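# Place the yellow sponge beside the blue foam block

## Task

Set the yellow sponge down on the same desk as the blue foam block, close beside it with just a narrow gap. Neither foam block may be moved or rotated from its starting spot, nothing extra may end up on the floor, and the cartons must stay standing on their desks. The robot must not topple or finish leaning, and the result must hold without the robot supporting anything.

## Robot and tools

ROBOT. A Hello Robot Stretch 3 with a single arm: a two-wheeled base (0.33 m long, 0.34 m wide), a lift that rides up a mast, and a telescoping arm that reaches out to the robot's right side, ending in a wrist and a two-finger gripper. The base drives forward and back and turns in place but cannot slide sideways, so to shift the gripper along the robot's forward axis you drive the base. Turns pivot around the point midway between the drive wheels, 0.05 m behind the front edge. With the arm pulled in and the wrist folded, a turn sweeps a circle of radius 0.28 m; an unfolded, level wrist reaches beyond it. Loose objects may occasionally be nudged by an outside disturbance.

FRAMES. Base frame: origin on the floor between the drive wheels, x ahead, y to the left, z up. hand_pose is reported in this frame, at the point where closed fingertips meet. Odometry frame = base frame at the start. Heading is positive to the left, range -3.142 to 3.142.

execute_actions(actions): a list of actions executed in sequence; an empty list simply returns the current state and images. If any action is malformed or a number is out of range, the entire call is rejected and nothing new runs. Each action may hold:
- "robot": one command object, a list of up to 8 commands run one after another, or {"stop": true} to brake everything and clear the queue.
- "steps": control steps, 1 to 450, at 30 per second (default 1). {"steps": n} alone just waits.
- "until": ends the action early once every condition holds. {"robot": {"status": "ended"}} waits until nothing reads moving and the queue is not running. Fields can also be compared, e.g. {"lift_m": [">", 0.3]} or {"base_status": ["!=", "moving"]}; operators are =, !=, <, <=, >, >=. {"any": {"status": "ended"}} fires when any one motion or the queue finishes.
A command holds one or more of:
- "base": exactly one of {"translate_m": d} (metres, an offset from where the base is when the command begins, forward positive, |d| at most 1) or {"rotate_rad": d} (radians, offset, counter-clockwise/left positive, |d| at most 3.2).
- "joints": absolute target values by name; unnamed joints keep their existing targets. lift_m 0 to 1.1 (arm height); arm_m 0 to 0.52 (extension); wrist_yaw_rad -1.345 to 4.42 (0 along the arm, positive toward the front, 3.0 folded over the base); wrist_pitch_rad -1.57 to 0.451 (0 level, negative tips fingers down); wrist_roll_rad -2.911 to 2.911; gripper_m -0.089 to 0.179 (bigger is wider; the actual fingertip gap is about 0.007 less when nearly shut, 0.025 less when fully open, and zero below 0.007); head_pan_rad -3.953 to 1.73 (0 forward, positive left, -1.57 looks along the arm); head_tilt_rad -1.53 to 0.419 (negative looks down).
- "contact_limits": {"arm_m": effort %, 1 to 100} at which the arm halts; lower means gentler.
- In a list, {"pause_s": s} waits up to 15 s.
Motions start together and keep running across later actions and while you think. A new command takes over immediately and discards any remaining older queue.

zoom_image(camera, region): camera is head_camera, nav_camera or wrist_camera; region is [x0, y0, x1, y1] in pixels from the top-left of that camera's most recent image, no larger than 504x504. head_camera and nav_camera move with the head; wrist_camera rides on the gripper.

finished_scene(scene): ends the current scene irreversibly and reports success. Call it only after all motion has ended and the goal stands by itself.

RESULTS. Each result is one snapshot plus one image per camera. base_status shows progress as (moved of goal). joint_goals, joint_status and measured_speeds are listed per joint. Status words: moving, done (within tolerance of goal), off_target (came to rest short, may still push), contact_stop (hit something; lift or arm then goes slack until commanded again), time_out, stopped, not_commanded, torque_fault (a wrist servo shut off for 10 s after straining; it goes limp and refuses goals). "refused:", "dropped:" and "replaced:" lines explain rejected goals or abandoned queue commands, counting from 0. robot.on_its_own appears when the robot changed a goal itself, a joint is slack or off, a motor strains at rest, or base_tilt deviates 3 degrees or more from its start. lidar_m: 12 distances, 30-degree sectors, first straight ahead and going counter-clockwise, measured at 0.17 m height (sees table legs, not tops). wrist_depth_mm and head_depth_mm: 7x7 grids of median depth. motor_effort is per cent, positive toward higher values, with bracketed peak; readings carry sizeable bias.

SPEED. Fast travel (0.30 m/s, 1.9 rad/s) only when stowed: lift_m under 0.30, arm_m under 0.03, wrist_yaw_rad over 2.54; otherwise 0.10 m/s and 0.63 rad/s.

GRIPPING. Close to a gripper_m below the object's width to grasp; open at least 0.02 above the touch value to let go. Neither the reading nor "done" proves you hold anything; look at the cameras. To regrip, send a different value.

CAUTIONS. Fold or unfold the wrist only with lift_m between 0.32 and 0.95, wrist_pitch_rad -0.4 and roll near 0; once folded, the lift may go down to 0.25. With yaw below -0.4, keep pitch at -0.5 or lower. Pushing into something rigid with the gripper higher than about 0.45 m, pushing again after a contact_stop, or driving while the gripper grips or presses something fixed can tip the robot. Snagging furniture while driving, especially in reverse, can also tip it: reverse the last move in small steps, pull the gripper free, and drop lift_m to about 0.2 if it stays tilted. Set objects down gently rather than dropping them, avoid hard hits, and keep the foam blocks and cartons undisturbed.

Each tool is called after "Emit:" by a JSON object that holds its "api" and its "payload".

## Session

Emit:
{"api": "execute_actions", "payload": {"actions": []}}

Scene clock: 0.00 s.
robot.base_odometry: x=+0.000 y=+0.000 heading=+0.000 (m, m, rad; robot's odometry frame)
robot.turned_by_wheels: +0.000 (rad since the last result)
robot.turned_by_imu: +0.000 (rad since the last result)
robot.base_tilt: forward=-0.9 right=-0.7 (deg)
robot.lidar_m: 1.49 1.22 1.62 2.24 2.29 2.01 2.27 1.82 1.88 2.10 1.69 1.60
robot.head_depth_mm: 1533 1509 1492 1478 1470 1463 1450 / 1525 1492 1493 1471 1460 1446 1442 / 1515 1489 1477 1468 1456 1454 1433 / 1498 1488 1480 1469 1460 1449 1440 / 1487 1481 1463 1458 1442 1434 1425 / 1478 1465 1448 1443 1432 1427 1414 / 1460 1455 1446 1430 1427 1415 1394
robot.base_status: not_commanded
robot.joint_positions: lift_m=+0.326 arm_m=+0.001 wrist_yaw_rad=+2.894 wrist_pitch_rad=-0.412 wrist_roll_rad=+0.008 gripper_m=+0.037 head_pan_rad=-0.014 head_tilt_rad=-0.018
robot.joint_goals: lift_m=+0.326 arm_m=+0.001 wrist_yaw_rad=+2.894 wrist_pitch_rad=-0.412 wrist_roll_rad=+0.008 gripper_m=+0.037 head_pan_rad=-0.014 head_tilt_rad=-0.018
robot.joint_status: lift_m=not_commanded arm_m=not_commanded wrist_yaw_rad=not_commanded wrist_pitch_rad=not_commanded wrist_roll_rad=not_commanded gripper_m=not_commanded head_pan_rad=not_commanded head_tilt_rad=not_commanded
robot.measured_speeds: translate_m=+0.000 rotate_rad=+0.000 lift_m=+0.000 arm_m=+0.000 wrist_yaw_rad=+0.000 wrist_pitch_rad=+0.000 wrist_roll_rad=+0.000 head_pan_rad=+0.000 head_tilt_rad=+0.000
robot: refusals=0 queue=idle queue_left=0
robot.motor_effort: left_wheel=+1 right_wheel=+0 lift_m=+38 arm_m=-1 wrist_yaw_rad=+1 wrist_pitch_rad=+8 wrist_roll_rad=+0 gripper_m=+0 head_pan_rad=+0 head_tilt_rad=+4 (%)
robot.hand_pose: x=+0.0340 y=+0.0720 z=+0.3403 quat_wxyz=(+0.230, +0.707, +0.057, +0.666) (m; robot's base frame)
robot.wrist_depth_mm: - - - - - - - / - - - - - - - / 935 - - - - - - / 724 765 777 803 817 836 874 / 601 - 664 645 673 690 691 / 523 - - 547 583 572 581 / 453 - - 478 480 498 495
pictures: head_camera (sideways: a quarter turn clockwise sets it upright), nav_camera (sideways: a quarter turn counterclockwise sets it upright), wrist_camera
Images, in order (width x height): head_camera 896x504, nav_camera 672x504, wrist_camera 644x364.

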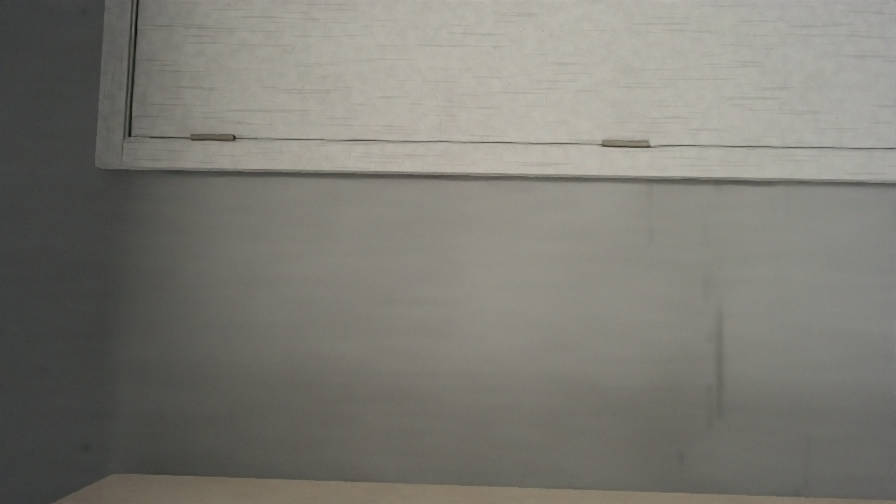

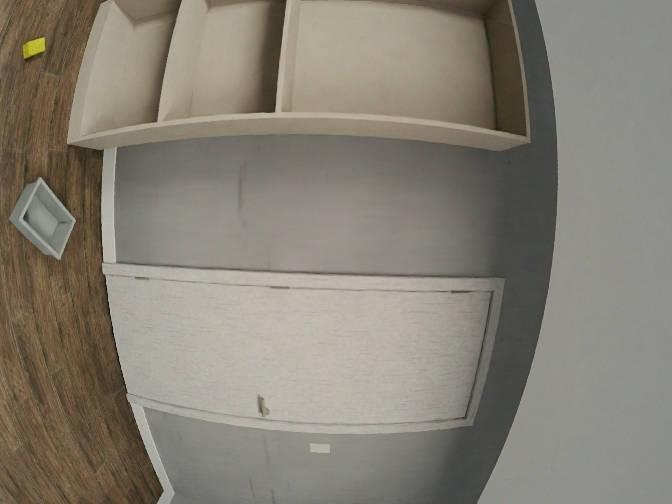

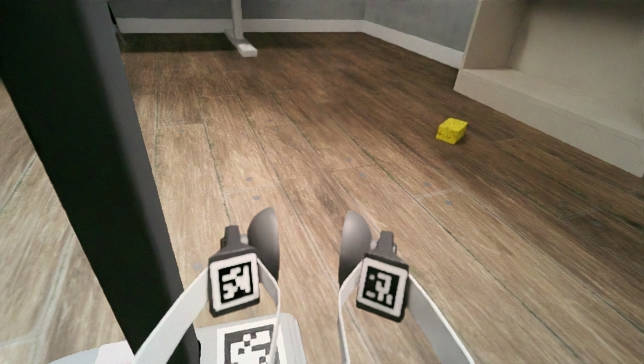

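Emit:
{"api": "execute_actions", "payload": {"actions": [{"robot":{"joints":{"head_pan_rad":0.8,"head_tilt_rad":-0.7}},"steps":100,"until":{"robot":{"status":"ended"}}}]}}

Emit:
{"api": "execute_actions", "payload": {"actions": [{"robot":{"joints":{"head_pan_rad":-2.2,"head_tilt_rad":-0.25}},"steps":100,"until":{"robot":{"status":"ended"}}}]}}

Emit:
{"api": "execute_actions", "payload": {"actions": [{"robot":{"joints":{"head_pan_rad":-3.7,"head_tilt_rad":-0.25}},"steps":100,"until":{"robot":{"status":"ended"}}}]}}

Scene clock: 1.67 s.
robot.base_odometry: x=+0.000 y=+0.000 heading=+0.000 (m, m, rad; robot's odometry frame)
robot.turned_by_wheels: +0.000 (rad since the last result)
robot.turned_by_imu: +0.000 (rad since the last result)
robot.base_tilt: forward=-0.9 right=-0.8 (deg)
robot.lidar_m: 1.49 1.22 1.62 2.23 2.29 2.02 2.27 1.82 1.89 2.10 1.70 1.60
robot.head_depth_mm: 1311 1467 1519 1772 1659 1468 1261 / 1408 1583 1637 1888 1722 1473 1266 / 1503 1713 1763 2003 1769 1472 1266 / 1459 1627 1832 1992 1762 1475 1267 / 1924 2149 2440 2211 1774 1482 1273 / 2095 2397 2670 2235 1770 1480 1269 / 2340 2694 2851 2235 1782 1483 1275
robot.base_status: not_commanded
robot.joint_positions: lift_m=+0.326 arm_m=+0.001 wrist_yaw_rad=+2.894 wrist_pitch_rad=-0.412 wrist_roll_rad=+0.008 gripper_m=+0.037 head_pan_rad=+0.793 head_tilt_rad=-0.691
robot.joint_goals: lift_m=+0.326 arm_m=+0.001 wrist_yaw_rad=+2.894 wrist_pitch_rad=-0.412 wrist_roll_rad=+0.008 gripper_m=+0.037 head_pan_rad=+0.800 head_tilt_rad=-0.700
robot.joint_status: lift_m=not_commanded arm_m=not_commanded wrist_yaw_rad=not_commanded wrist_pitch_rad=not_commanded wrist_roll_rad=not_commanded gripper_m=not_commanded head_pan_rad=done head_tilt_rad=done
robot.measured_speeds: translate_m=+0.000 rotate_rad=+0.000 lift_m=+0.000 arm_m=+0.000 wrist_yaw_rad=+0.000 wrist_pitch_rad=+0.000 wrist_roll_rad=+0.000 head_pan_rad=+0.000 head_tilt_rad=+0.000
robot: refusals=0 queue=done queue_left=0
robot.motor_effort: left_wheel=+0(1) right_wheel=+0(1) lift_m=+38(38) arm_m=-1(1) wrist_yaw_rad=+0(0) wrist_pitch_rad=+8(7) wrist_roll_rad=+0(0) gripper_m=+0(0) head_pan_rad=+4(43) head_tilt_rad=-6(51) (%)
robot.hand_pose: x=+0.0340 y=+0.0720 z=+0.3403 quat_wxyz=(+0.230, +0.707, +0.057, +0.666) (m; robot's base frame)
robot.wrist_depth_mm: - - - - - - - / - - - - - - - / 927 - - - - - - / 726 783 806 796 828 850 869 / 618 - 657 666 668 682 700 / 526 - - 543 579 572 587 / 452 - - 478 480 503 509
pictures: head_camera (sideways: a quarter turn clockwise sets it upright), nav_camera (sideways: a quarter turn counterclockwise sets it upright), wrist_camera
Images, in order (width x height): head_camera 896x504, nav_camera 672x504, wrist_camera 644x364.

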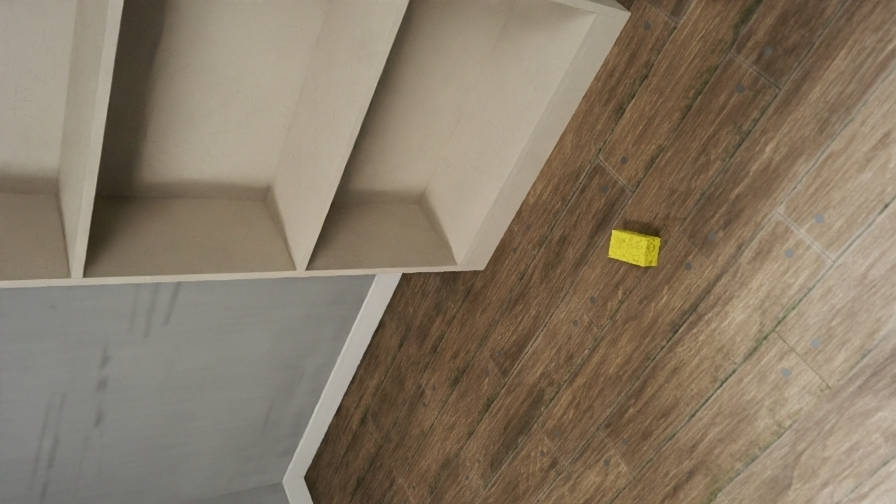

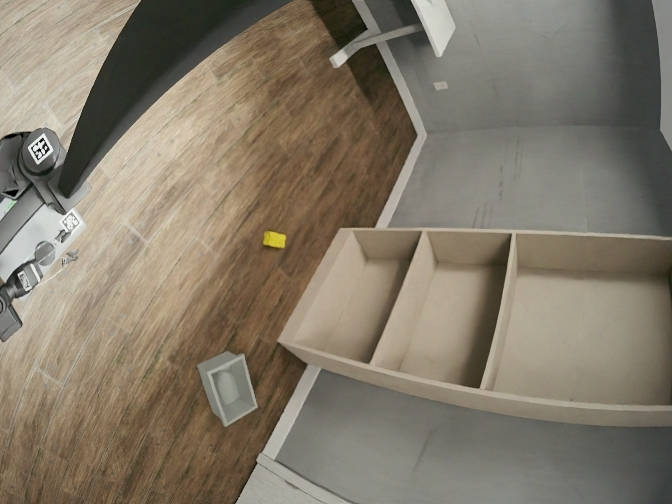

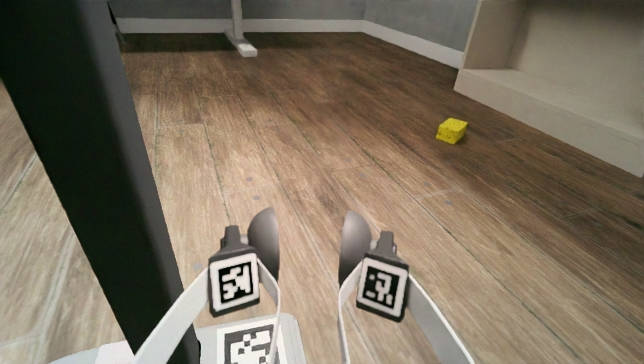

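Scene clock: 3.57 s.
robot.base_odometry: x=+0.000 y=+0.000 heading=+0.000 (m, m, rad; robot's odometry frame)
robot.turned_by_wheels: +0.000 (rad since the last result)
robot.turned_by_imu: +0.000 (rad since the last result)
robot.base_tilt: forward=-0.9 right=-0.8 (deg)
robot.lidar_m: 1.49 1.22 1.63 2.23 2.29 2.02 2.27 1.82 1.89 2.10 1.69 1.60
robot.head_depth_mm: 2498 2559 2608 2677 2741 2420 1820 / 2739 2792 2870 2963 2995 2440 1834 / 2720 2805 2899 3017 3128 2404 1815 / 2491 2587 2687 2786 2869 2411 1812 / 2304 2372 2460 2573 2596 2408 1806 / 2167 2234 2284 2359 1821 2132 1812 / 2021 2087 2141 2177 1552 2290 1805
robot.base_status: not_commanded
robot.joint_positions: lift_m=+0.326 arm_m=+0.001 wrist_yaw_rad=+2.894 wrist_pitch_rad=-0.412 wrist_roll_rad=+0.008 gripper_m=+0.037 head_pan_rad=-2.193 head_tilt_rad=-0.261
robot.joint_goals: lift_m=+0.326 arm_m=+0.001 wrist_yaw_rad=+2.894 wrist_pitch_rad=-0.412 wrist_roll_rad=+0.008 gripper_m=+0.037 head_pan_rad=-2.200 head_tilt_rad=-0.250
robot.joint_status: lift_m=not_commanded arm_m=not_commanded wrist_yaw_rad=not_commanded wrist_pitch_rad=not_commanded wrist_roll_rad=not_commanded gripper_m=not_commanded head_pan_rad=done head_tilt_rad=done
robot.measured_speeds: translate_m=+0.000 rotate_rad=+0.000 lift_m=+0.000 arm_m=+0.000 wrist_yaw_rad=+0.000 wrist_pitch_rad=+0.000 wrist_roll_rad=+0.000 head_pan_rad=+0.000 head_tilt_rad=+0.000
robot: refusals=0 queue=done queue_left=0
robot.motor_effort: left_wheel=+1(1) right_wheel=+0(0) lift_m=+38(38) arm_m=-1(1) wrist_yaw_rad=+1(1) wrist_pitch_rad=+8(8) wrist_roll_rad=+1(1) gripper_m=+0(0) head_pan_rad=-4(47) head_tilt_rad=+7(46) (%)
robot.hand_pose: x=+0.0340 y=+0.0720 z=+0.3403 quat_wxyz=(+0.230, +0.707, +0.057, +0.666) (m; robot's base frame)
robot.wrist_depth_mm: - - - - - - - / - - - - - - - / 939 - - - - - - / 734 774 775 808 837 848 851 / 602 - 653 656 674 690 679 / 520 - - 543 580 578 583 / 447 - - 473 481 493 500
pictures: head_camera (sideways: a quarter turn clockwise sets it upright), nav_camera (sideways: a quarter turn counterclockwise sets it upright), wrist_camera
Images, in order (width x height): head_camera 896x504, nav_camera 672x504, wrist_camera 644x364.

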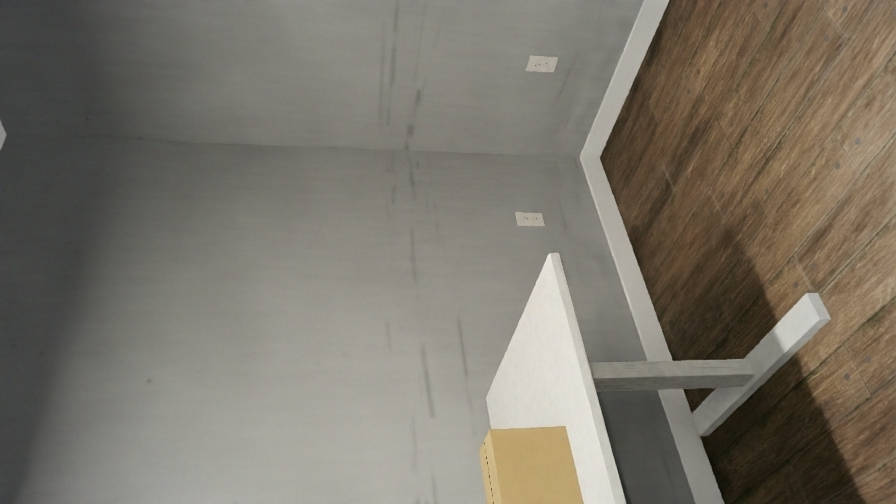

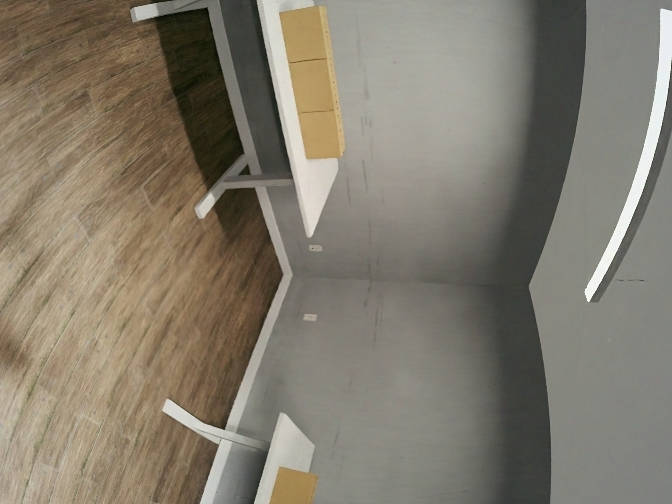

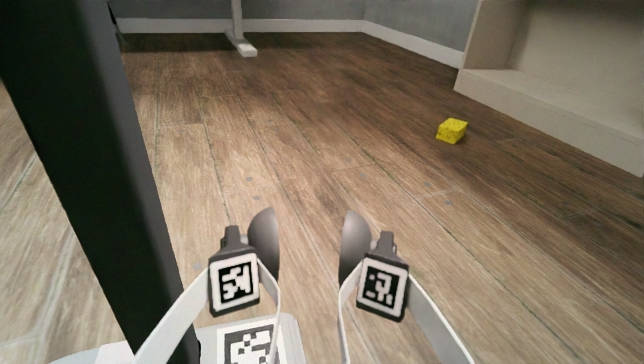

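Scene clock: 4.83 s.
robot.base_odometry: x=+0.000 y=+0.000 heading=+0.000 (m, m, rad; robot's odometry frame)
robot.turned_by_wheels: +0.000 (rad since the last result)
robot.turned_by_imu: +0.000 (rad since the last result)
robot.base_tilt: forward=-0.9 right=-0.8 (deg)
robot.lidar_m: 1.49 1.22 1.62 2.23 2.29 2.02 2.27 1.82 1.89 2.10 1.70 1.59
robot.head_depth_mm: 3023 3161 3220 3340 3301 2422 1820 / 2916 3070 3199 3329 3348 2412 1822 / 2747 2830 2955 3087 3143 2400 1816 / 2564 2627 2743 2837 2938 2405 1812 / 2385 2477 2554 2664 2701 2307 1808 / 2251 2340 2417 2404 2093 2299 1817 / 2142 2188 2270 2309 1690 2393 1812
robot.base_status: not_commanded
robot.joint_positions: lift_m=+0.326 arm_m=+0.001 wrist_yaw_rad=+2.894 wrist_pitch_rad=-0.412 wrist_roll_rad=+0.008 gripper_m=+0.037 head_pan_rad=-3.693 head_tilt_rad=-0.261
robot.joint_goals: lift_m=+0.326 arm_m=+0.001 wrist_yaw_rad=+2.894 wrist_pitch_rad=-0.412 wrist_roll_rad=+0.008 gripper_m=+0.037 head_pan_rad=-3.700 head_tilt_rad=-0.250
robot.joint_status: lift_m=not_commanded arm_m=not_commanded wrist_yaw_rad=not_commanded wrist_pitch_rad=not_commanded wrist_roll_rad=not_commanded gripper_m=not_commanded head_pan_rad=done head_tilt_rad=done
robot.measured_speeds: translate_m=+0.000 rotate_rad=+0.000 lift_m=+0.000 arm_m=+0.000 wrist_yaw_rad=+0.000 wrist_pitch_rad=+0.000 wrist_roll_rad=+0.000 head_pan_rad=+0.000 head_tilt_rad=+0.000
robot: refusals=0 queue=done queue_left=0
robot.motor_effort: left_wheel=+1(1) right_wheel=+0(0) lift_m=+38(38) arm_m=-1(0) wrist_yaw_rad=+0(0) wrist_pitch_rad=+8(8) wrist_roll_rad=+0(1) gripper_m=+0(0) head_pan_rad=-3(45) head_tilt_rad=+7(8) (%)
robot.hand_pose: x=+0.0340 y=+0.0720 z=+0.3403 quat_wxyz=(+0.230, +0.707, +0.057, +0.666) (m; robot's base frame)
robot.wrist_depth_mm: - - - - - - - / - - - - - - - / 919 - - - - - - / 737 773 781 799 807 865 889 / 611 - 649 644 673 684 714 / 520 - - 550 571 567 597 / 461 - - 480 476 494 500
pictures: head_camera (sideways: a quarter turn clockwise sets it upright), nav_camera (sideways: a quarter turn counterclockwise sets it upright), wrist_camera
Images, in order (width x height): head_camera 896x504, nav_camera 672x504, wrist_camera 644x364.

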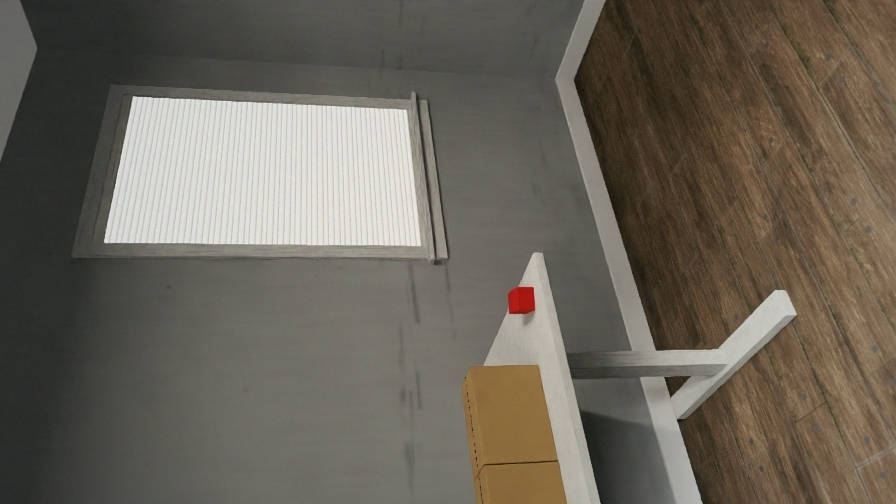

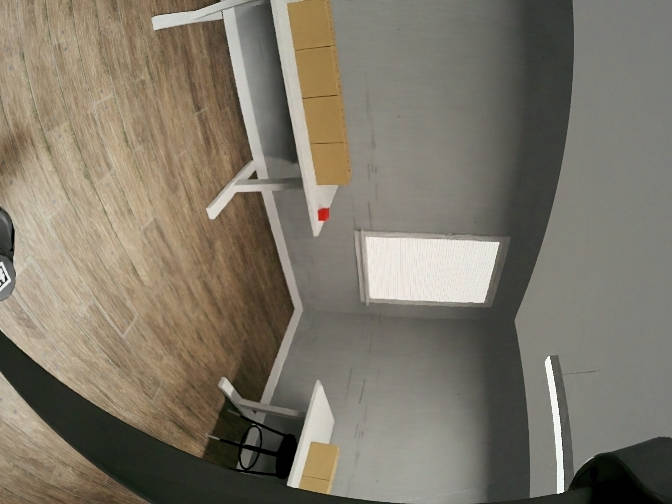

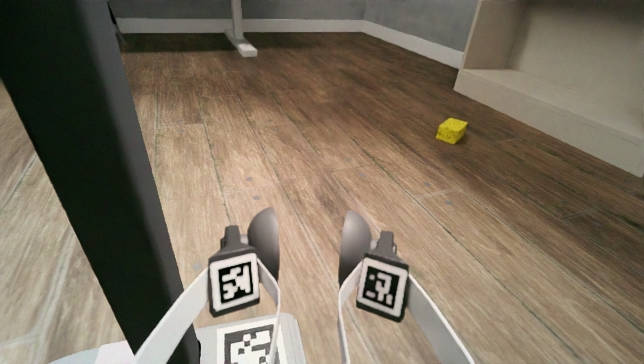

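Emit:
{"api": "execute_actions", "payload": {"actions": [{"robot":[{"base":{"rotate_rad":0.79},"joints":{"head_pan_rad":-1.57,"head_tilt_rad":-0.9,"lift_m":0.4}},{"base":{"translate_m":0.35}},{"base":{"rotate_rad":1.57}},{"joints":{"wrist_yaw_rad":0,"gripper_m":0.15}},{"joints":{"wrist_pitch_rad":-1.1,"arm_m":0.25,"lift_m":0.33}}],"steps":450,"until":{"robot":{"status":"ended"}}},{"steps":300,"until":{"robot":{"status":"ended"}}}]}}

Scene clock: 21.20 s.
robot.base_odometry: x=+0.246 y=+0.249 heading=+2.360 (m, m, rad; robot's odometry frame)
robot.turned_by_wheels: +2.360 (rad since the last result)
robot.turned_by_imu: +2.386 (rad since the last result)
robot.base_tilt: forward=-0.8 right=-0.8 (deg)
robot.lidar_m: 2.19 2.19 2.13 2.76 2.34 1.88 1.53 1.23 0.90 1.26 1.99 1.99
robot.head_depth_mm: 1131 1256 1203 1572 1442 1309 1165 / 1214 1323 1524 1611 1489 1313 1169 / 1304 1378 1713 1653 1504 - 1170 / 1258 1376 1651 1710 1509 1318 1172 / 1569 1874 2074 1764 1506 1321 1174 / 1777 2091 2125 1767 1519 1326 1174 / 1960 2359 2130 1773 1520 1328 1179
robot.base_status: done (rotate_rad +1.5699 of +1.5700)
robot.joint_positions: lift_m=+0.330 arm_m=+0.250 wrist_yaw_rad=+0.000 wrist_pitch_rad=-1.104 wrist_roll_rad=+0.008 gripper_m=+0.150 head_pan_rad=-1.577 head_tilt_rad=-0.889
robot.joint_goals: lift_m=+0.330 arm_m=+0.250 wrist_yaw_rad=+0.000 wrist_pitch_rad=-1.100 wrist_roll_rad=+0.008 gripper_m=+0.150 head_pan_rad=-1.570 head_tilt_rad=-0.900
robot.joint_status: lift_m=done arm_m=done wrist_yaw_rad=done wrist_pitch_rad=done wrist_roll_rad=not_commanded gripper_m=done head_pan_rad=done head_tilt_rad=done
robot.measured_speeds: translate_m=+0.000 rotate_rad=+0.000 lift_m=+0.000 arm_m=+0.000 wrist_yaw_rad=+0.000 wrist_pitch_rad=+0.000 wrist_roll_rad=+0.000 head_pan_rad=+0.000 head_tilt_rad=+0.000
robot: refusals=0 queue=done queue_left=0
robot.motor_effort: left_wheel=-1(4) right_wheel=+2(6) lift_m=+33(44) arm_m=+3(1) wrist_yaw_rad=-1(2) wrist_pitch_rad=+2(8) wrist_roll_rad=+0(0) gripper_m=+1(83) head_pan_rad=+4(44) head_tilt_rad=-7(51) (%)
robot.hand_pose: x=-0.0216 y=-0.4885 z=+0.2292 quat_wxyz=(+0.600, +0.369, -0.604, -0.372) (m; robot's base frame)
robot.wrist_depth_mm: 452 454 458 475 487 488 439 / 428 428 401 445 462 467 473 / 403 416 415 424 432 441 452 / 384 394 402 409 413 420 428 / 371 379 383 389 393 402 407 / 356 355 367 374 373 - 386 / 340 344 351 356 362 362 372
pictures: head_camera (sideways: a quarter turn clockwise sets it upright), nav_camera (sideways: a quarter turn counterclockwise sets it upright), wrist_camera
Images, in order (width x height): head_camera 896x504, nav_camera 672x504, wrist_camera 644x364.

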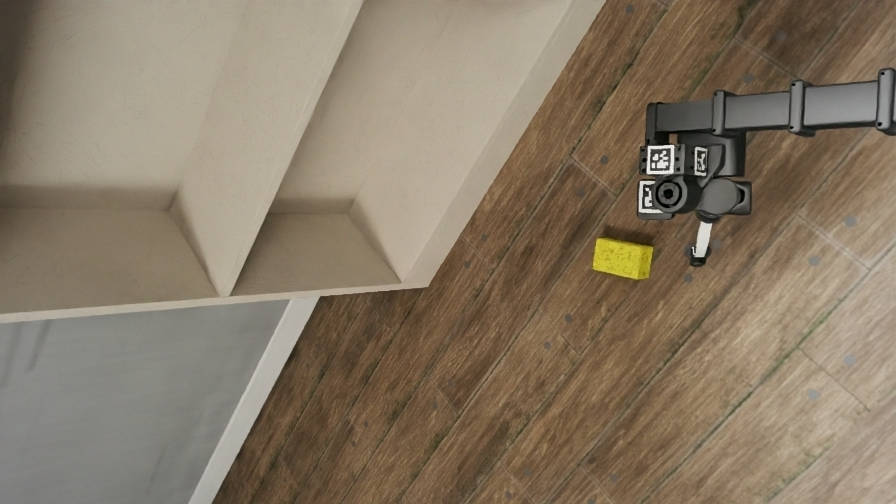

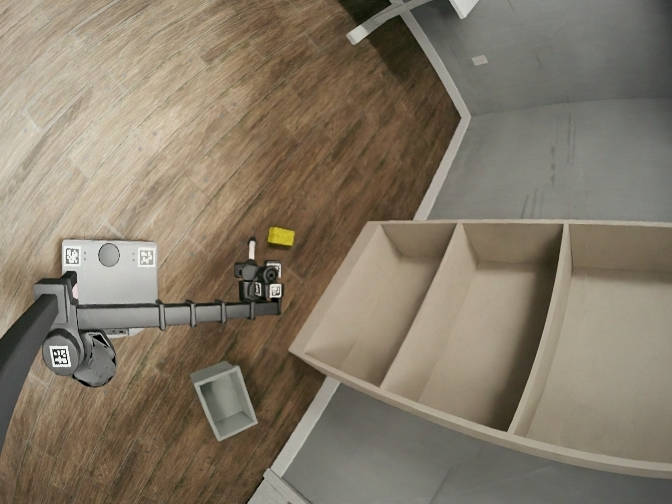

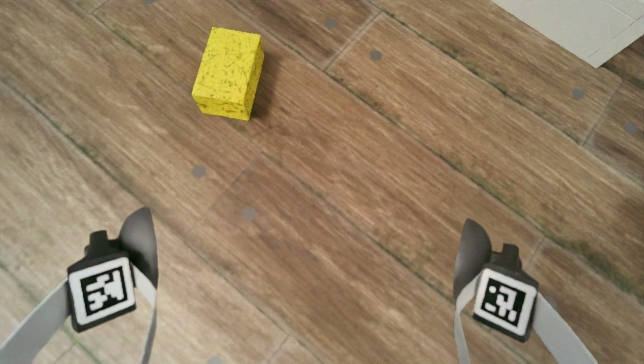

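Emit:
{"api": "execute_actions", "payload": {"actions": [{"robot":[{"base":{"translate_m":0.11},"joints":{"arm_m":0.4}},{"joints":{"lift_m":0.17}}],"steps":300,"until":{"robot":{"status":"ended"}}}]}}

Scene clock: 26.07 s.
robot.base_odometry: x=+0.168 y=+0.326 heading=+2.360 (m, m, rad; robot's odometry frame)
robot.turned_by_wheels: +0.000 (rad since the last result)
robot.turned_by_imu: +0.001 (rad since the last result)
robot.base_tilt: forward=-0.9 right=-0.8 (deg)
robot.lidar_m: 2.17 2.10 2.10 2.69 2.43 1.97 1.61 1.30 0.96 1.27 2.10 1.91
robot.head_depth_mm: 1197 1321 1486 1605 1471 1304 1165 / 1291 1373 1644 1630 1497 1315 1167 / 1273 1381 1711 1671 1532 1292 1172 / 1537 1749 1952 1744 1513 1316 1173 / 1712 1986 2121 1765 1515 1324 1175 / 1881 2210 2132 1767 1517 1321 1181 / 2075 2428 2122 1775 1519 1325 1179
robot.base_status: done (translate_m +0.1100 of +0.1100)
robot.joint_positions: lift_m=+0.170 arm_m=+0.400 wrist_yaw_rad=+0.000 wrist_pitch_rad=-1.104 wrist_roll_rad=+0.008 gripper_m=+0.150 head_pan_rad=-1.577 head_tilt_rad=-0.889
robot.joint_goals: lift_m=+0.170 arm_m=+0.400 wrist_yaw_rad=+0.000 wrist_pitch_rad=-1.100 wrist_roll_rad=+0.008 gripper_m=+0.150 head_pan_rad=-1.570 head_tilt_rad=-0.900
robot.joint_status: lift_m=done arm_m=done wrist_yaw_rad=done wrist_pitch_rad=done wrist_roll_rad=not_commanded gripper_m=done head_pan_rad=done head_tilt_rad=done
robot.measured_speeds: translate_m=+0.000 rotate_rad=+0.000 lift_m=+0.000 arm_m=+0.000 wrist_yaw_rad=+0.000 wrist_pitch_rad=+0.000 wrist_roll_rad=+0.000 head_pan_rad=+0.000 head_tilt_rad=+0.000
robot: refusals=0 queue=done queue_left=0
robot.motor_effort: left_wheel=-1(3) right_wheel=+2(5) lift_m=+33(31) arm_m=+2(4) wrist_yaw_rad=+2(0) wrist_pitch_rad=+2(3) wrist_roll_rad=+1(0) gripper_m=+0(0) head_pan_rad=+4(4) head_tilt_rad=-7(7) (%)
robot.hand_pose: x=-0.0216 y=-0.6384 z=+0.0692 quat_wxyz=(+0.600, +0.369, -0.604, -0.373) (m; robot's base frame)
robot.wrist_depth_mm: 266 269 277 280 288 293 299 / 255 257 262 217 273 275 282 / 243 248 247 207 259 262 268 / 231 235 237 198 249 250 255 / 221 227 227 230 236 241 241 / 213 216 218 221 225 - 231 / 202 206 210 212 215 217 223
pictures: head_camera (sideways: a quarter turn clockwise sets it upright), nav_camera (sideways: a quarter turn counterclockwise sets it upright), wrist_camera
Images, in order (width x height): head_camera 896x504, nav_camera 672x504, wrist_camera 644x364.

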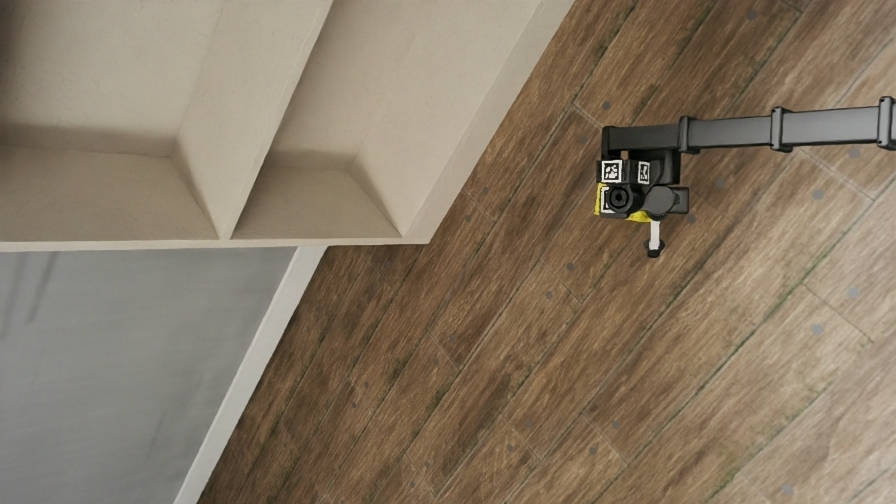

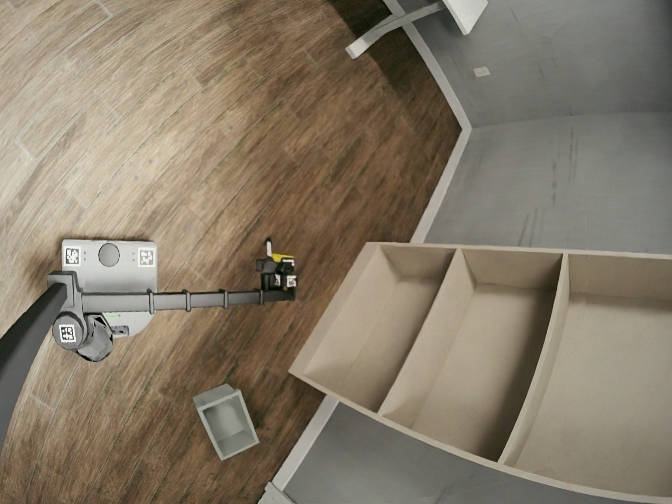

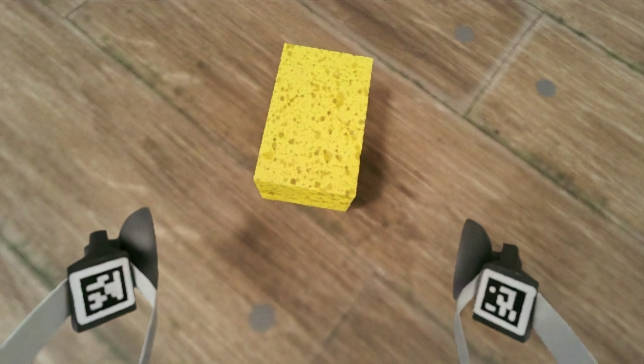

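Emit:
{"api": "execute_actions", "payload": {"actions": [{"robot":[{"joints":{"arm_m":0.475}},{"joints":{"lift_m":0.125}},{"joints":{"gripper_m":0.03}},{"pause_s":0.5},{"joints":{"lift_m":0.4}},{"joints":{"arm_m":0.0,"lift_m":1.1,"head_pan_rad":0.2,"head_tilt_rad":-0.3}}],"steps":450,"until":{"robot":{"status":"ended"}}}]}}

Scene clock: 41.47 s.
robot.base_odometry: x=+0.168 y=+0.326 heading=+2.360 (m, m, rad; robot's odometry frame)
robot.turned_by_wheels: +0.000 (rad since the last result)
robot.turned_by_imu: +0.003 (rad since the last result)
robot.base_tilt: forward=-0.9 right=-0.8 (deg)
robot.lidar_m: 2.18 2.11 2.09 2.68 2.43 1.97 1.61 1.30 0.96 1.27 2.11 1.91
robot.head_depth_mm: 2605 2665 2727 2760 2883 2160 1703 / 2828 2925 3028 3152 3112 2227 1714 / 3045 3155 3320 3458 3137 2207 1718 / 2831 3034 3116 3273 3157 2210 1714 / 2651 2774 2887 3036 3048 2220 1705 / 2509 2576 2681 2757 2863 2217 1701 / 2343 2428 2535 2586 2703 2214 1707
robot.base_status: done (translate_m +0.1100 of +0.1100)
robot.joint_positions: lift_m=+1.100 arm_m=+0.002 wrist_yaw_rad=+0.000 wrist_pitch_rad=-1.105 wrist_roll_rad=+0.008 gripper_m=+0.031 head_pan_rad=+0.193 head_tilt_rad=-0.310
robot.joint_goals: lift_m=+1.100 arm_m=+0.000 wrist_yaw_rad=+0.000 wrist_pitch_rad=-1.100 wrist_roll_rad=+0.008 gripper_m=+0.030 head_pan_rad=+0.200 head_tilt_rad=-0.300
robot.joint_status: lift_m=moving arm_m=moving wrist_yaw_rad=done wrist_pitch_rad=done wrist_roll_rad=not_commanded gripper_m=done head_pan_rad=done head_tilt_rad=done
robot.measured_speeds: translate_m=+0.000 rotate_rad=+0.000 lift_m=+0.001 arm_m=+0.000 wrist_yaw_rad=+0.000 wrist_pitch_rad=+0.000 wrist_roll_rad=+0.000 head_pan_rad=+0.000 head_tilt_rad=+0.000
robot: refusals=0 queue=running queue_left=0
robot.motor_effort: left_wheel=-1(1) right_wheel=+2(2) lift_m=+47(45) arm_m=-4(4) wrist_yaw_rad=-1(0) wrist_pitch_rad=+3(3) wrist_roll_rad=+0(0) gripper_m=-16(88) head_pan_rad=+4(45) head_tilt_rad=+7(51) (%)
robot.hand_pose: x=-0.0216 y=-0.2402 z=+0.9988 quat_wxyz=(+0.600, +0.370, -0.604, -0.373) (m; robot's base frame)
robot.wrist_depth_mm: - - - - - - 901 / - - - - - - - / - - - 154 - - - / - - - 147 - - - / - - 140 140 - - - / - - 133 134 - - - / - - - 129 - - -
pictures: head_camera (sideways: a quarter turn clockwise sets it upright), nav_camera (sideways: a quarter turn counterclockwise sets it upright), wrist_camera
Images, in order (width x height): head_camera 896x504, nav_camera 672x504, wrist_camera 644x364.

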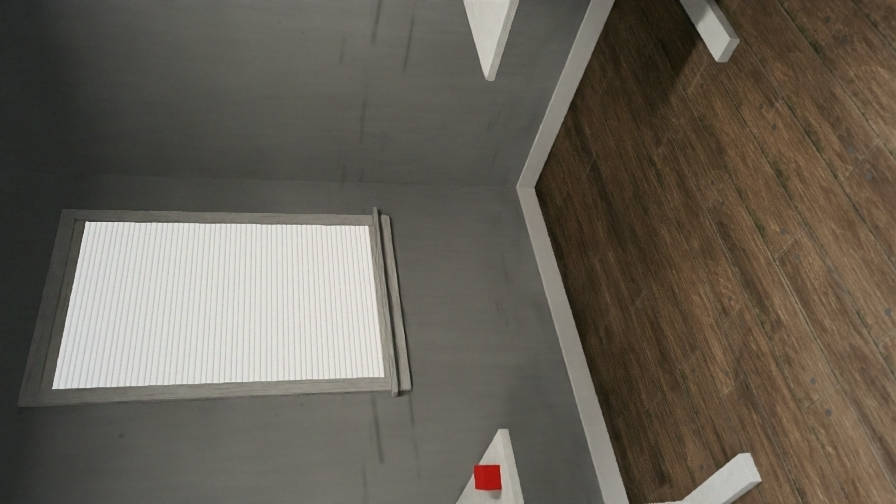

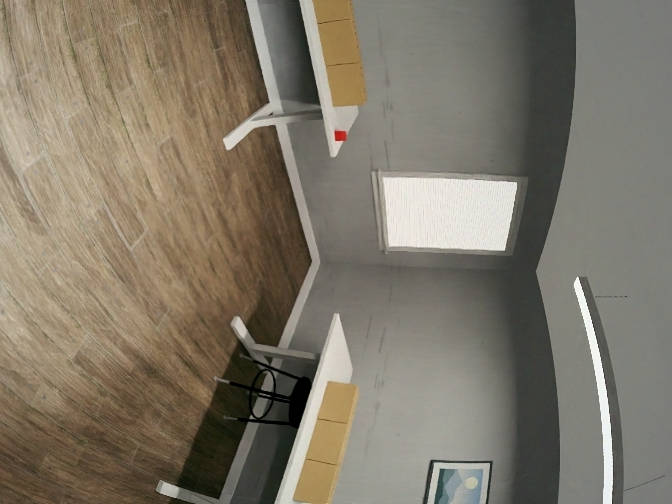

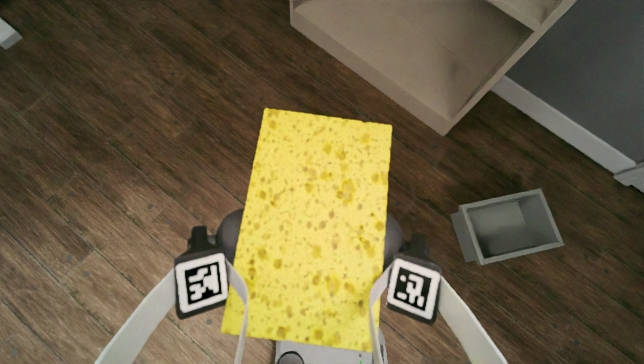

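Emit:
{"api": "execute_actions", "payload": {"actions": [{"robot":[{"base":{"translate_m":1.0},"joints":{"head_tilt_rad":-0.6,"head_pan_rad":0}},{"base":{"translate_m":0.12}},{"base":{"rotate_rad":-2.39},"joints":{"head_pan_rad":-2.4,"head_tilt_rad":-0.5}}],"steps":450,"until":{"robot":{"status":"ended"}}},{"steps":300,"until":{"robot":{"status":"ended"}}}]}}

Scene clock: 61.10 s.
robot.base_odometry: x=-0.627 y=+1.115 heading=-0.030 (m, m, rad; robot's odometry frame)
robot.turned_by_wheels: -2.390 (rad since the last result)
robot.turned_by_imu: -2.403 (rad since the last result)
robot.base_tilt: forward=-0.8 right=-0.8 (deg)
robot.lidar_m: 1.91 1.97 1.31 0.82 1.48 1.84 1.80 1.37 2.00 2.87 2.96 1.83
robot.head_depth_mm: - - - 1230 2105 1730 1416 / - - - 1296 2210 1739 1426 / - - 1375 1392 2222 1731 1428 / - - 1471 1500 - 1738 1427 / - - 1602 - - 1633 1424 / - - - - - - 1427 / - - - - - - 1425
robot.base_status: done (rotate_rad -2.3899 of -2.3900)
robot.joint_positions: lift_m=+1.100 arm_m=+0.002 wrist_yaw_rad=+0.000 wrist_pitch_rad=-1.105 wrist_roll_rad=+0.008 gripper_m=+0.031 head_pan_rad=-2.393 head_tilt_rad=-0.507
robot.joint_goals: lift_m=+1.100 arm_m=+0.000 wrist_yaw_rad=+0.000 wrist_pitch_rad=-1.100 wrist_roll_rad=+0.008 gripper_m=+0.030 head_pan_rad=-2.400 head_tilt_rad=-0.500
robot.joint_status: lift_m=done arm_m=done wrist_yaw_rad=done wrist_pitch_rad=done wrist_roll_rad=not_commanded gripper_m=done head_pan_rad=done head_tilt_rad=done
robot.measured_speeds: translate_m=+0.000 rotate_rad=+0.000 lift_m=+0.000 arm_m=+0.000 wrist_yaw_rad=+0.000 wrist_pitch_rad=+0.000 wrist_roll_rad=+0.000 head_pan_rad=+0.000 head_tilt_rad=+0.000
robot: refusals=0 queue=done queue_left=0
robot.motor_effort: left_wheel=+2(6) right_wheel=-2(5) lift_m=+43(45) arm_m=-4(4) wrist_yaw_rad=+0(0) wrist_pitch_rad=+3(3) wrist_roll_rad=+0(0) gripper_m=-16(16) head_pan_rad=-3(44) head_tilt_rad=+6(36) (%)
robot.hand_pose: x=-0.0216 y=-0.2402 z=+0.9988 quat_wxyz=(+0.600, +0.370, -0.604, -0.373) (m; robot's base frame)
robot.wrist_depth_mm: - - - - - - - / - - - - - - - / - - - 155 - - - / - - - 147 - - - / - - 140 140 - - - / - - 133 134 - - - / - - - 129 - - -
pictures: head_camera (sideways: a quarter turn clockwise sets it upright), nav_camera (sideways: a quarter turn counterclockwise sets it upright), wrist_camera
Images, in order (width x height): head_camera 896x504, nav_camera 672x504, wrist_camera 644x364.

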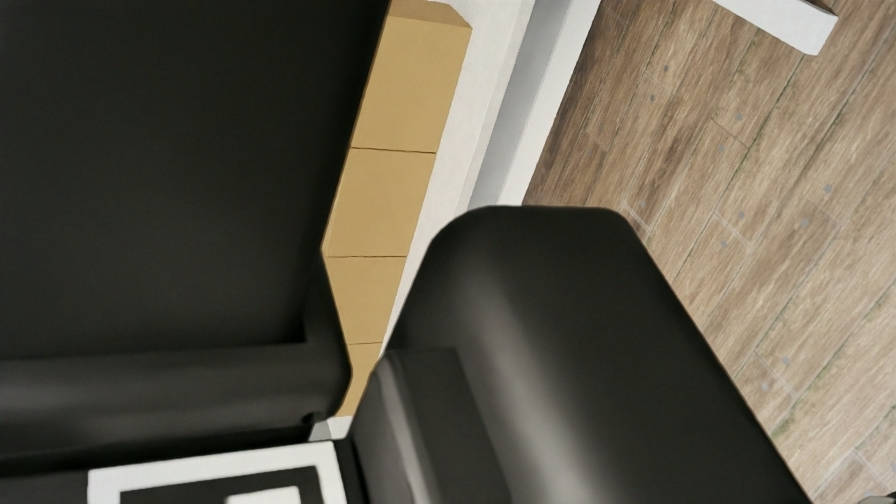

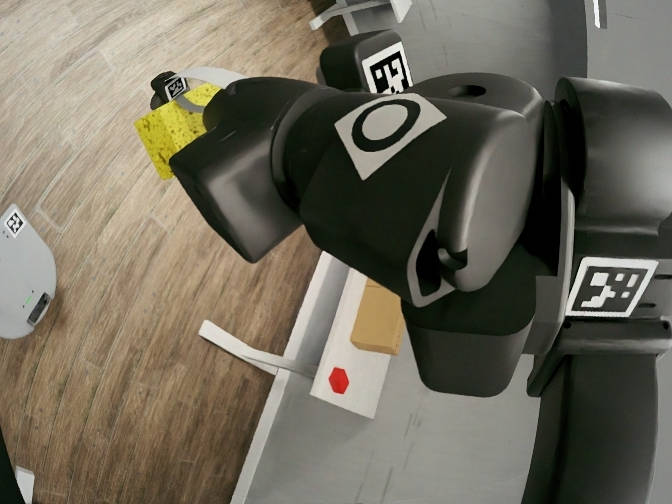

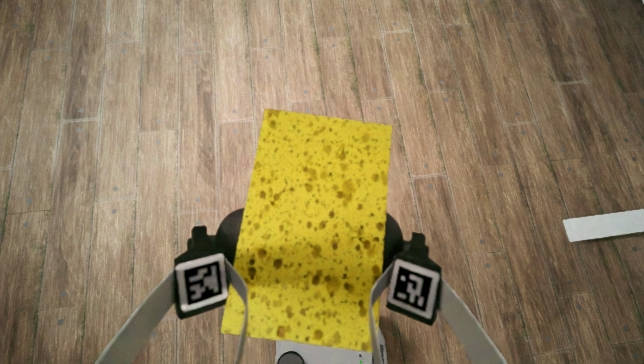

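Emit:
{"api": "execute_actions", "payload": {"actions": [{"robot":[{"base":{"translate_m":-1.0},"joints":{"head_pan_rad":-1.57,"head_tilt_rad":-0.5}},{"base":{"translate_m":-0.3},"joints":{"arm_m":0.2}}],"steps":450,"until":{"robot":{"status":"ended"}}},{"steps":200,"until":{"robot":{"status":"ended"}}}]}}

Scene clock: 77.80 s.
robot.base_odometry: x=-1.926 y=+1.154 heading=-0.030 (m, m, rad; robot's odometry frame)
robot.turned_by_wheels: +0.000 (rad since the last result)
robot.turned_by_imu: -0.003 (rad since the last result)
robot.base_tilt: forward=-0.9 right=-0.7 (deg)
robot.lidar_m: 2.92 1.67 1.18 1.28 0.90 0.58 0.53 0.53 0.66 0.46 3.15 3.55
robot.head_depth_mm: - - 1371 1310 980 767 630 / 1756 - - 1272 925 767 631 / 2610 3073 - - 464 741 630 / 3113 3339 3528 1344 998 766 631 / 3086 3317 3427 1216 907 736 630 / 3062 3253 3455 925 690 720 631 / 3037 3277 3507 2748 906 744 633
robot.base_status: done (translate_m -0.3000 of -0.3000)
robot.joint_positions: lift_m=+1.100 arm_m=+0.200 wrist_yaw_rad=+0.000 wrist_pitch_rad=-1.105 wrist_roll_rad=+0.008 gripper_m=+0.031 head_pan_rad=-1.577 head_tilt_rad=-0.507
robot.joint_goals: lift_m=+1.100 arm_m=+0.200 wrist_yaw_rad=+0.000 wrist_pitch_rad=-1.100 wrist_roll_rad=+0.008 gripper_m=+0.030 head_pan_rad=-1.570 head_tilt_rad=-0.500
robot.joint_status: lift_m=done arm_m=done wrist_yaw_rad=done wrist_pitch_rad=done wrist_roll_rad=not_commanded gripper_m=done head_pan_rad=done head_tilt_rad=done
robot.measured_speeds: translate_m=+0.000 rotate_rad=+0.000 lift_m=+0.000 arm_m=+0.000 wrist_yaw_rad=+0.000 wrist_pitch_rad=+0.000 wrist_roll_rad=+0.000 head_pan_rad=+0.000 head_tilt_rad=+0.000
robot: refusals=0 queue=done queue_left=0
robot.motor_effort: left_wheel=+2(3) right_wheel=-1(5) lift_m=+44(43) arm_m=+2(2) wrist_yaw_rad=+1(0) wrist_pitch_rad=+3(3) wrist_roll_rad=+0(0) gripper_m=-16(16) head_pan_rad=+4(43) head_tilt_rad=+5(5) (%)
robot.hand_pose: x=-0.0216 y=-0.4381 z=+0.9988 quat_wxyz=(+0.599, +0.370, -0.604, -0.373) (m; robot's base frame)
robot.wrist_depth_mm: 307 307 524 530 551 551 449 / 289 296 496 501 505 530 455 / 453 361 464 155 484 494 474 / 435 437 452 147 460 468 473 / 416 427 141 140 447 452 463 / 392 401 133 134 - 435 445 / 385 389 394 130 - 677 502
pictures: head_camera (sideways: a quarter turn clockwise sets it upright), nav_camera (sideways: a quarter turn counterclockwise sets it upright), wrist_camera
Images, in order (width x height): head_camera 896x504, nav_camera 672x504, wrist_camera 644x364.

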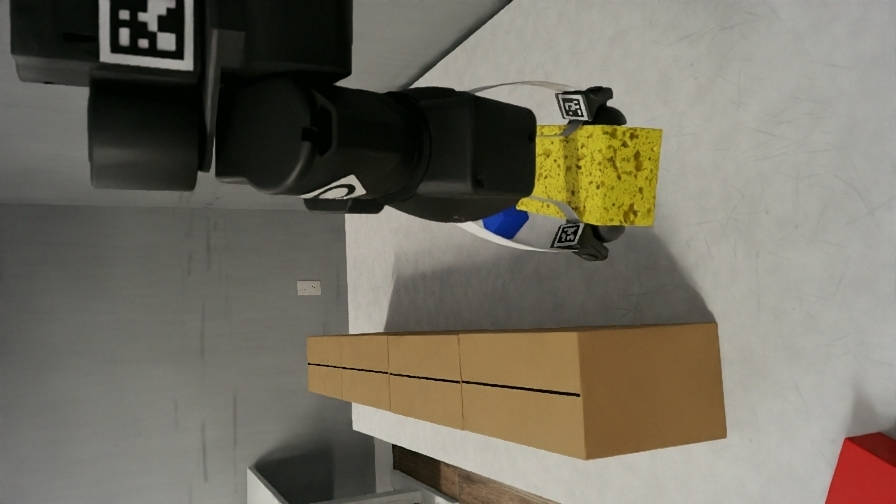

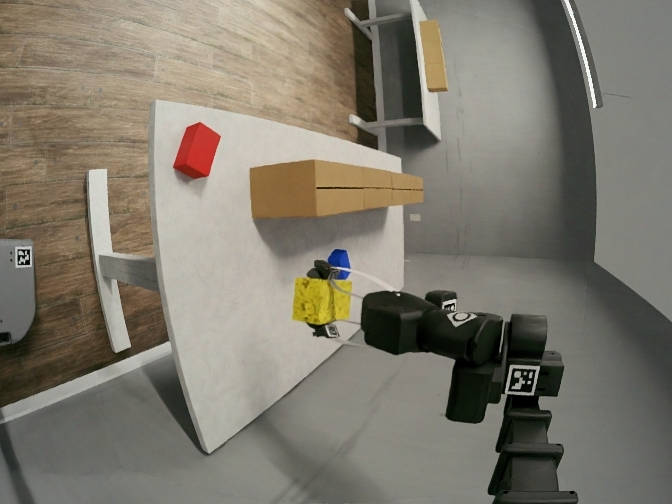

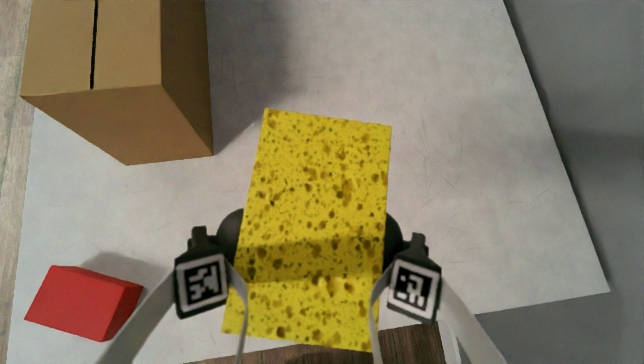

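Emit:
{"api": "execute_actions", "payload": {"actions": [{"robot":{"joints":{"arm_m":0.4,"wrist_pitch_rad":-0.6,"lift_m":0.95}},"steps":200,"until":{"robot":{"status":"ended"}}}]}}

Scene clock: 80.77 s.
robot.base_odometry: x=-1.926 y=+1.154 heading=-0.030 (m, m, rad; robot's odometry frame)
robot.turned_by_wheels: +0.000 (rad since the last result)
robot.turned_by_imu: +0.001 (rad since the last result)
robot.base_tilt: forward=-0.8 right=-0.8 (deg)
robot.lidar_m: 2.93 1.68 1.18 1.28 0.91 0.58 0.53 0.53 0.66 0.46 3.13 3.57
robot.head_depth_mm: 1305 1333 1325 1210 976 767 630 / 1722 1784 1721 1161 976 765 631 / 2601 2700 2779 - 938 766 632 / 3088 3372 3529 1344 976 767 632 / 3084 3313 3468 1217 907 736 632 / 3094 3302 3438 927 690 719 631 / 3031 3276 3491 2765 907 744 630
robot.base_status: done (translate_m -0.3000 of -0.3000)
robot.joint_positions: lift_m=+0.950 arm_m=+0.400 wrist_yaw_rad=+0.000 wrist_pitch_rad=-0.617 wrist_roll_rad=+0.008 gripper_m=+0.031 head_pan_rad=-1.577 head_tilt_rad=-0.507
robot.joint_goals: lift_m=+0.950 arm_m=+0.400 wrist_yaw_rad=+0.000 wrist_pitch_rad=-0.600 wrist_roll_rad=+0.008 gripper_m=+0.030 head_pan_rad=-1.570 head_tilt_rad=-0.500
robot.joint_status: lift_m=done arm_m=done wrist_yaw_rad=done wrist_pitch_rad=done wrist_roll_rad=not_commanded gripper_m=done head_pan_rad=done head_tilt_rad=done
robot.measured_speeds: translate_m=+0.000 rotate_rad=+0.000 lift_m=+0.000 arm_m=+0.000 wrist_yaw_rad=+0.000 wrist_pitch_rad=+0.000 wrist_roll_rad=+0.000 head_pan_rad=+0.000 head_tilt_rad=+0.000
robot: refusals=0 queue=done queue_left=0
robot.motor_effort: left_wheel=+2(2) right_wheel=-1(2) lift_m=+34(42) arm_m=+2(3) wrist_yaw_rad=-1(0) wrist_pitch_rad=+9(10) wrist_roll_rad=+0(0) gripper_m=-16(16) head_pan_rad=+3(3) head_tilt_rad=+5(5) (%)
robot.hand_pose: x=-0.0215 y=-0.7397 z=+0.9210 quat_wxyz=(+0.671, +0.214, -0.676, -0.216) (m; robot's base frame)
robot.wrist_depth_mm: 365 420 847 878 796 552 399 / 292 390 660 678 718 556 406 / 249 369 539 154 575 557 411 / 224 361 444 147 465 496 414 / 220 352 139 140 420 425 417 / 216 309 133 134 - 375 385 / 214 303 310 130 325 333 337
pictures: head_camera (sideways: a quarter turn clockwise sets it upright), nav_camera (sideways: a quarter turn counterclockwise sets it upright), wrist_camera
Images, in order (width x height): head_camera 896x504, nav_camera 672x504, wrist_camera 644x364.

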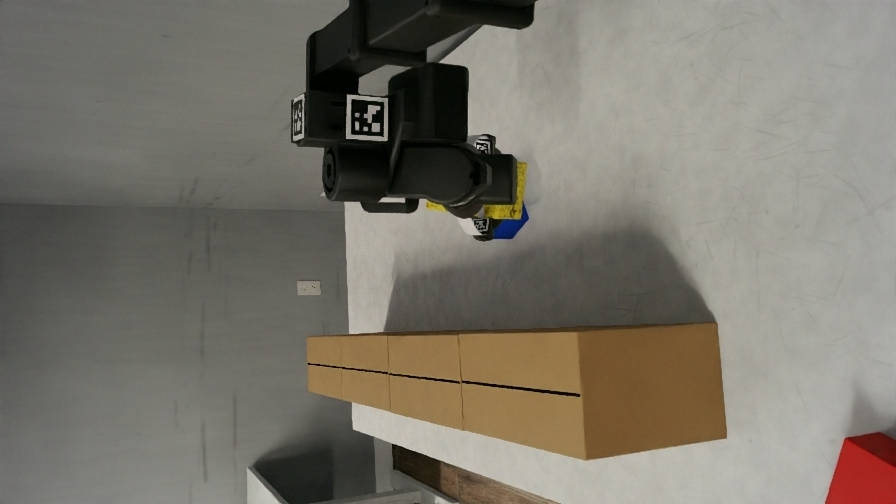

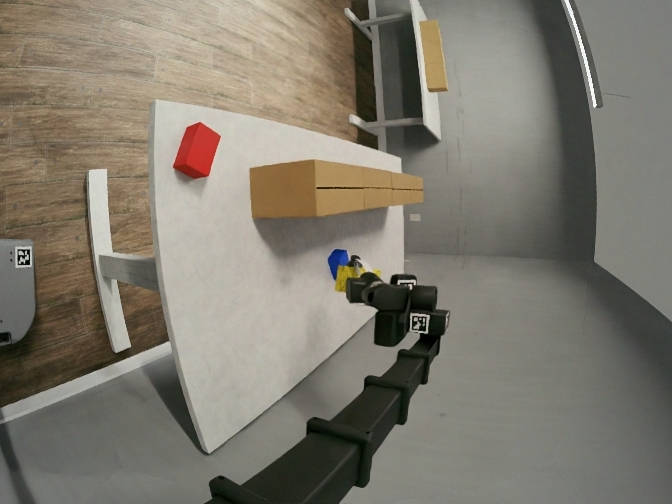

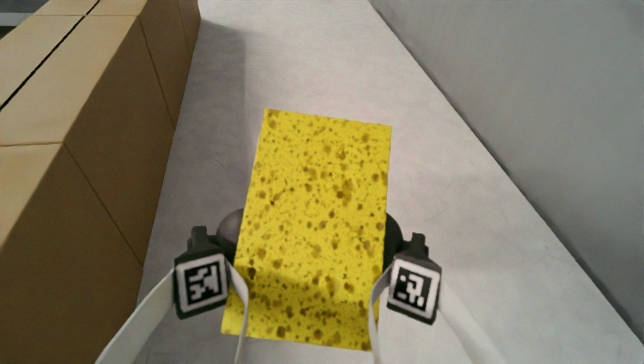

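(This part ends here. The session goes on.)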